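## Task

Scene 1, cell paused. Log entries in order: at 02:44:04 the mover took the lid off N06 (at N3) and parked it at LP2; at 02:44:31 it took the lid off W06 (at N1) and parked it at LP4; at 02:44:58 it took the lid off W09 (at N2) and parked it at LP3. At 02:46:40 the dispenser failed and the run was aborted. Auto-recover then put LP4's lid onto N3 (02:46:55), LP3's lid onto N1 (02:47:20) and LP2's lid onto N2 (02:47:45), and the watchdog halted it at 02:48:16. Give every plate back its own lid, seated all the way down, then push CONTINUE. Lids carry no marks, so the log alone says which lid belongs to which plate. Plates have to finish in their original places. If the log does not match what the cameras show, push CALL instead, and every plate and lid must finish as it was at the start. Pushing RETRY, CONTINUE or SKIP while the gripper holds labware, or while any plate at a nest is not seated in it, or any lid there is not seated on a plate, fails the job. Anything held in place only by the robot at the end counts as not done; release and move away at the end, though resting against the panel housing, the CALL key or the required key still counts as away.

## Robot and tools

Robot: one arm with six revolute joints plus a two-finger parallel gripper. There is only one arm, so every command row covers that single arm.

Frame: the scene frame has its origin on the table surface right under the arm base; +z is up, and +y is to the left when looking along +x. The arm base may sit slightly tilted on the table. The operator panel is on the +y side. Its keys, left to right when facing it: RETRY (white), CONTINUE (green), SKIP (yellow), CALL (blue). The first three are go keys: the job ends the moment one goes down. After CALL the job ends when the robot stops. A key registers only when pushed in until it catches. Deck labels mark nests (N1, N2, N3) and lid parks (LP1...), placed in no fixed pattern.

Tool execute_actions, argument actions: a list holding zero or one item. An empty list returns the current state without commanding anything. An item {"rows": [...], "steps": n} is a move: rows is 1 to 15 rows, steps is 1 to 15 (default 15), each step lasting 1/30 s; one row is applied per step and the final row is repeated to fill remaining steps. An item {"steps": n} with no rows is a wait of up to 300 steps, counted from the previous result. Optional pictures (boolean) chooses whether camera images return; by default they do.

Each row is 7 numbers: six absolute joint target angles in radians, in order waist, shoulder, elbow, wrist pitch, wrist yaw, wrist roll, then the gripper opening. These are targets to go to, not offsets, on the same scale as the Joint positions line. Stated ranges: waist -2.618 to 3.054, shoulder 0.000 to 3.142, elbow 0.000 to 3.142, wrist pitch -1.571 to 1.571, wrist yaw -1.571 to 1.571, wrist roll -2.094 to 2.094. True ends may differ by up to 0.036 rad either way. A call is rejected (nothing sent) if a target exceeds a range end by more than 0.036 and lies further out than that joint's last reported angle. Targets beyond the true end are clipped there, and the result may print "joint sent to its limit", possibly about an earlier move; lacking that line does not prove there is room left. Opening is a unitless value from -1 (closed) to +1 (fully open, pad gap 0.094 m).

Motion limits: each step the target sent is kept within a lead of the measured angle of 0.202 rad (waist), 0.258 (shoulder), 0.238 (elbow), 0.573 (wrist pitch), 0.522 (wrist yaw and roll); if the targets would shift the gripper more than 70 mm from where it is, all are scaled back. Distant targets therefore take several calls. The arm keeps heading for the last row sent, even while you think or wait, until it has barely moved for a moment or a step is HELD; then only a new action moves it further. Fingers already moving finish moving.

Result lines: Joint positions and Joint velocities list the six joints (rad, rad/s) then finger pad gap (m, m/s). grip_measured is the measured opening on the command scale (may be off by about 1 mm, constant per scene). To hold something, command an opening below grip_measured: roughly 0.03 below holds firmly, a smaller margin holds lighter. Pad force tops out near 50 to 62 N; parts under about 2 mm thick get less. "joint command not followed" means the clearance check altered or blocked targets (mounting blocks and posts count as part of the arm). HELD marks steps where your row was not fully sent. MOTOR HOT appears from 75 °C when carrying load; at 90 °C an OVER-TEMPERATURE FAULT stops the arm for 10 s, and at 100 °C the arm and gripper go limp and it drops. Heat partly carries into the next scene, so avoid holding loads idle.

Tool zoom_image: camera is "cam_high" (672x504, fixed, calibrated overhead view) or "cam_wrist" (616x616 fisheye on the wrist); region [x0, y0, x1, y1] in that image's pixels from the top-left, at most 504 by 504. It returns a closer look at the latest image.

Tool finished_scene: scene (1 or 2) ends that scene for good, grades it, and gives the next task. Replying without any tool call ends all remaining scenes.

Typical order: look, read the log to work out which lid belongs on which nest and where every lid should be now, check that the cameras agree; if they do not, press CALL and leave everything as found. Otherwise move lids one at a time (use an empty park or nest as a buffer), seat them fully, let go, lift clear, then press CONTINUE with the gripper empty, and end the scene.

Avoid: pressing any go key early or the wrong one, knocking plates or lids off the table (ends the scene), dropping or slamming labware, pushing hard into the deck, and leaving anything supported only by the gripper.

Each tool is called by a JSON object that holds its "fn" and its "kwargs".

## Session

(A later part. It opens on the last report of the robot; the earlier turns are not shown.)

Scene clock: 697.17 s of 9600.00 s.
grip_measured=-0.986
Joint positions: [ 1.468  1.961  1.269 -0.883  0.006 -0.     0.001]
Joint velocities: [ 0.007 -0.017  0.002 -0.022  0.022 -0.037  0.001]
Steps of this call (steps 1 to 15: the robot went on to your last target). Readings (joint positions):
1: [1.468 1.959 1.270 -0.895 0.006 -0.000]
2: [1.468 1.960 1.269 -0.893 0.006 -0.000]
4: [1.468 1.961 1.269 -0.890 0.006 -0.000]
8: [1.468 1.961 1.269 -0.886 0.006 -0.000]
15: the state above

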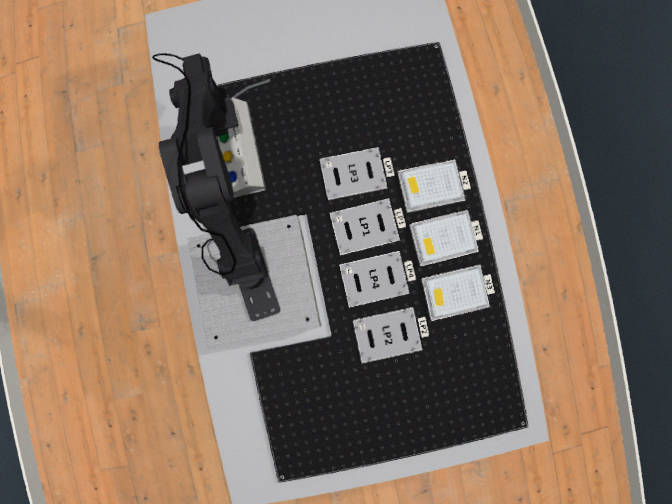

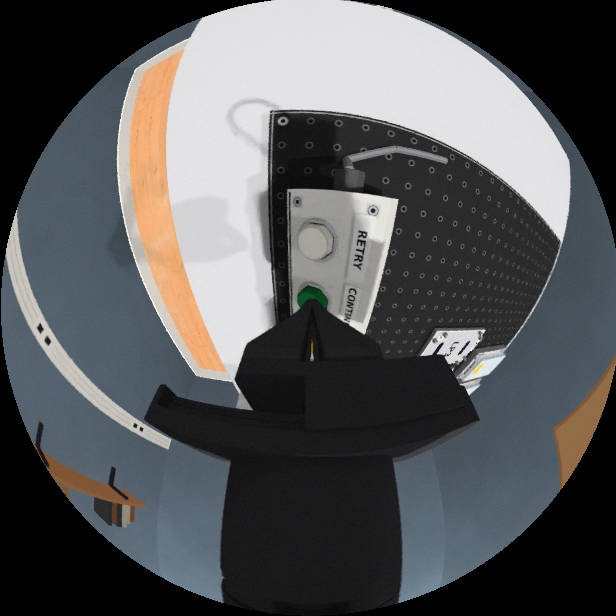

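{"fn": "execute_actions", "kwargs": {"actions": [{"rows": [[1.470,1.967,1.265,-0.864,0.007,-0.003,-1],[1.470,1.970,1.262,-0.862,0.007,-0.003,-1],[1.470,1.973,1.259,-0.859,0.007,-0.003,-1],[1.470,1.976,1.256,-0.856,0.007,-0.003,-1],[1.470,1.978,1.254,-0.852,0.007,-0.003,-1],[1.470,1.980,1.252,-0.848,0.007,-0.003,-1],[1.470,1.981,1.250,-0.844,0.007,-0.003,-1],[1.470,1.982,1.248,-0.840,0.007,-0.003,-1],[1.470,1.983,1.246,-0.836,0.007,-0.003,-1],[1.470,1.984,1.244,-0.832,0.007,-0.003,-1],[1.470,1.985,1.242,-0.828,0.007,-0.003,-1],[1.470,1.986,1.241,-0.824,0.007,-0.003,-1],[1.470,1.987,1.240,-0.821,0.007,-0.003,-1],[1.470,1.987,1.239,-0.819,0.007,-0.003,-1],[1.470,1.987,1.239,-0.819,0.007,-0.003,-1]], "steps": 15}], "pictures": false}}

{"fn": "execute_actions", "kwargs": {"actions": [{"steps": 15}]}}

{"fn": "zoom_image", "kwargs": {"camera": "cam_wrist", "region": [210, 160, 410, 360]}}

Scene clock: 706.13 s of 9600.00 s.
grip_measured=-0.986
Joint positions: [ 1.468  1.978  1.248 -0.851  0.005 -0.     0.001]
Joint velocities: [ 0.012  0.042 -0.037  0.066 -0.139  0.007 -0.001]
Steps of this call (steps 1 to 15: the robot went on to your last target; steps 16 to 90: nothing new was sent; then 5.47 s passed at rest; steps 91 to 105: all 15 steps of this action). Readings (joint positions):
91: [1.468 1.961 1.269 -0.883 0.006 -0.000]
92: [1.468 1.961 1.269 -0.883 0.006 -0.000]
94: [1.468 1.961 1.269 -0.882 0.006 -0.000]
98: [1.468 1.961 1.265 -0.872 0.006 -0.000]
105: the state above

Scene clock: 706.63 s of 9600.00 s.
grip_measured=-0.986
Joint positions: [ 1.468  1.978  1.248 -0.846  0.003 -0.     0.001]
Joint velocities: [-0.012  0.002 -0.017 -0.037  0.022  0.037  0.001]
Steps of this call (steps 1 to 15: the robot went on to your last target). Readings (joint positions):
1: [1.468 1.978 1.248 -0.851 0.004 -0.000]
2: [1.468 1.978 1.248 -0.849 0.003 -0.000]
4: [1.468 1.978 1.248 -0.848 0.003 -0.000]
8: [1.468 1.978 1.248 -0.846 0.003 -0.000]
15: the state above
The arm was judged still, so your last target was given up. Only a new action makes it travel on or press farther. Fingers that are still opening or closing keep moving.

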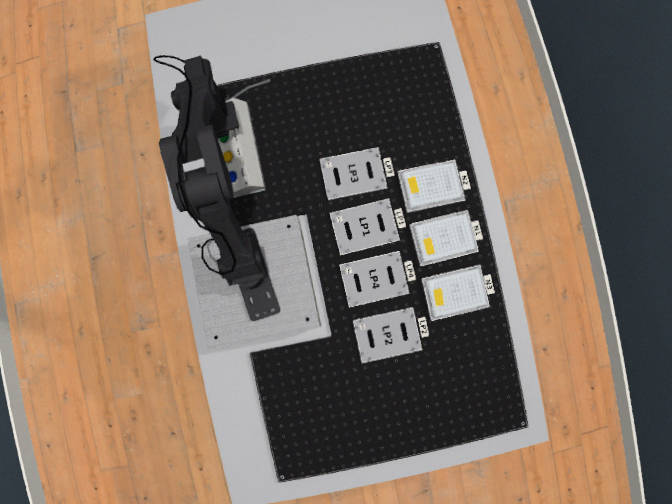

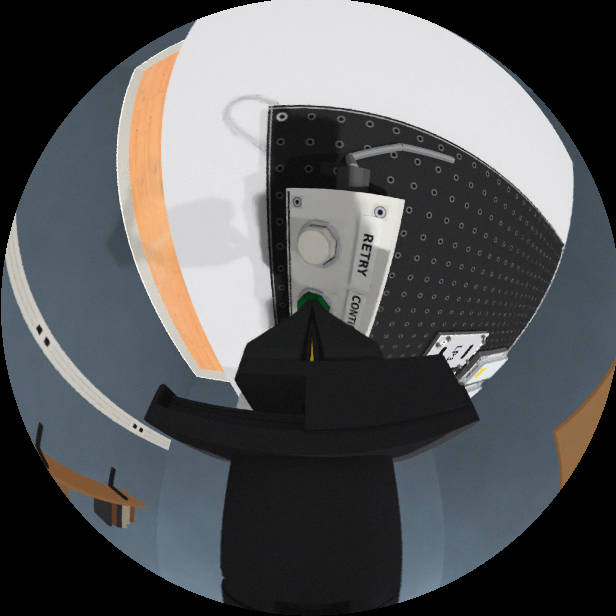

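Region (210, 160, 410, 360) of cam_wrist's 616x616 image, scaled by 2.520, with more detail than that image has.

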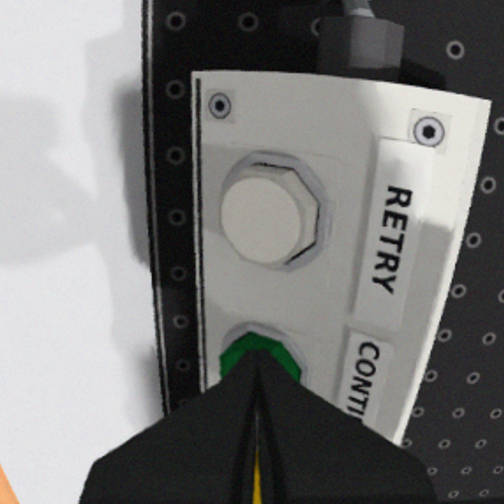

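{"fn": "execute_actions", "kwargs": {"actions": [{"rows": [[1.466,1.988,1.238,-0.822,0.012,-0.003,-1],[1.466,1.989,1.237,-0.821,0.015,-0.003,-1],[1.466,1.990,1.236,-0.820,0.018,-0.003,-1],[1.466,1.991,1.235,-0.819,0.021,-0.003,-1],[1.466,1.992,1.234,-0.818,0.024,-0.003,-1],[1.466,1.993,1.233,-0.816,0.027,-0.003,-1],[1.466,1.994,1.232,-0.815,0.030,-0.003,-1],[1.466,1.995,1.231,-0.813,0.032,-0.003,-1],[1.466,1.996,1.230,-0.812,0.034,-0.003,-1],[1.466,1.997,1.228,-0.810,0.036,-0.003,-1],[1.466,1.998,1.227,-0.809,0.038,-0.003,-1],[1.466,1.999,1.226,-0.807,0.040,-0.003,-1],[1.466,2.000,1.225,-0.806,0.040,-0.003,-1],[1.466,2.000,1.224,-0.805,0.040,-0.003,-1],[1.466,2.000,1.224,-0.805,0.040,-0.003,-1]], "steps": 15}], "pictures": false}}

{"fn": "execute_actions", "kwargs": {"actions": [{"steps": 10}]}}

{"fn": "zoom_image", "kwargs": {"camera": "cam_wrist", "region": [210, 160, 410, 360]}}

Scene clock: 711.97 s of 9600.00 s.
grip_measured=-0.987
Joint positions: [ 1.468  1.978  1.244 -0.84   0.007 -0.     0.001]
Joint velocities: [-0.017 -0.002 -0.017  0.022 -0.066  0.022 -0.   ]
Steps of this call (steps 1 to 90: nothing new was sent; then 1.83 s passed at rest; steps 91 to 105: all 15 steps of this action). Readings (joint positions):
91: [1.468 1.978 1.248 -0.846 0.003 -0.000]
92: [1.468 1.978 1.248 -0.846 0.003 -0.000]
94: [1.468 1.978 1.248 -0.846 0.003 -0.000]
98: [1.468 1.978 1.248 -0.845 0.005 -0.000]
105: the state above

Scene clock: 712.30 s of 9600.00 s.
grip_measured=-0.987
Joint positions: [ 1.468  1.978  1.243 -0.839  0.008 -0.     0.001]
Joint velocities: [ 0.002  0.012 -0.017 -0.051 -0.022 -0.051  0.   ]
Steps of this call (steps 1 to 10: the robot went on to your last target). Readings (joint positions):
1: [1.468 1.978 1.244 -0.839 0.008 -0.000]
2: [1.468 1.978 1.244 -0.839 0.008 -0.000]
4: [1.468 1.978 1.244 -0.839 0.008 -0.000]
8: [1.468 1.978 1.243 -0.839 0.008 -0.000]
10: the state above

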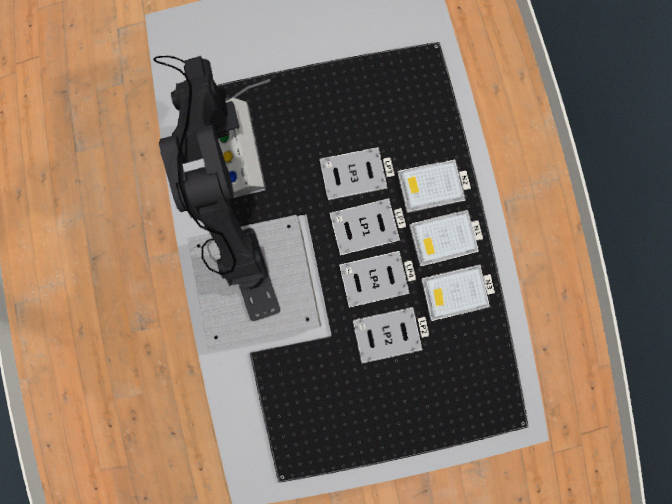

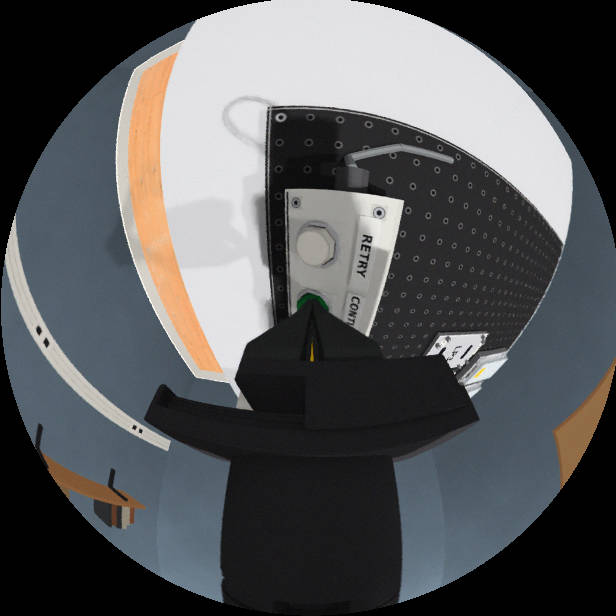

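Region (210, 160, 410, 360) of cam_wrist's 616x616 image, scaled by 2.520, with more detail than that image has.

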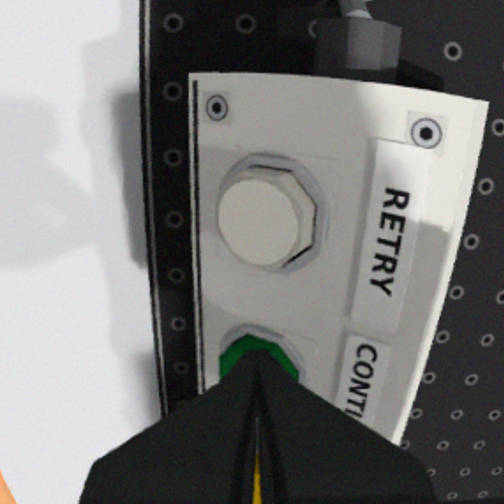

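{"fn": "execute_actions", "kwargs": {"actions": [{"rows": [[1.464,2.001,1.223,-0.806,0.043,-0.003,-1],[1.463,2.002,1.222,-0.806,0.046,-0.003,-1],[1.462,2.003,1.221,-0.805,0.049,-0.003,-1],[1.461,2.004,1.220,-0.805,0.052,-0.003,-1],[1.460,2.005,1.219,-0.804,0.055,-0.003,-1],[1.459,2.006,1.218,-0.804,0.058,-0.003,-1],[1.458,2.007,1.217,-0.803,0.061,-0.003,-1],[1.457,2.008,1.216,-0.803,0.064,-0.003,-1],[1.456,2.009,1.215,-0.802,0.067,-0.003,-1],[1.455,2.010,1.214,-0.802,0.070,-0.003,-1],[1.454,2.011,1.213,-0.801,0.073,-0.003,-1],[1.453,2.012,1.212,-0.801,0.076,-0.003,-1],[1.452,2.013,1.211,-0.800,0.078,-0.003,-1],[1.451,2.014,1.210,-0.800,0.080,-0.003,-1],[1.450,2.015,1.210,-0.800,0.080,-0.003,-1]], "steps": 15}], "pictures": false}}

{"fn": "execute_actions", "kwargs": {"actions": [{"steps": 10}]}}

{"fn": "zoom_image", "kwargs": {"camera": "cam_wrist", "region": [210, 160, 410, 360]}}

Scene clock: 716.40 s of 9600.00 s.
grip_measured=-0.987
Joint positions: [ 1.467  1.979  1.235 -0.827  0.02  -0.     0.001]
Joint velocities: [-0.007 -0.012  0.002 -0.007  0.037 -0.007 -0.001]
The task's run ended inside this call: 2 steps that you had sent did not run.
Steps of this call (steps 1 to 15: the robot went on to your last target; steps 16 to 90: nothing new was sent; then 0.67 s passed at rest; steps 91 to 103: the first 13 steps of this action). Readings (joint positions):
91: [1.468 1.978 1.243 -0.839 0.008 -0.000]
92: [1.468 1.978 1.243 -0.839 0.008 -0.000]
94: [1.468 1.978 1.243 -0.839 0.009 -0.000]
98: [1.468 1.978 1.242 -0.837 0.010 -0.000]
103: [1.468 1.978 1.236 -0.829 0.016 -0.000]
The task's run has ended: the event that ends the task has happened. This ends this scene only. If you have not yet called finished_scene for this scene, call it to go on to the next scene.

The task's run has ended: the event that ends the task has happened. This scene is finished. If you have not yet called finished_scene for this scene, call it to go on to the next scene.

This scene is finished. If you have not yet called finished_scene for this scene, call it to go on to the next scene.

{"fn": "finished_scene", "kwargs": {"scene": 1}}

The scene is finished: the task was done.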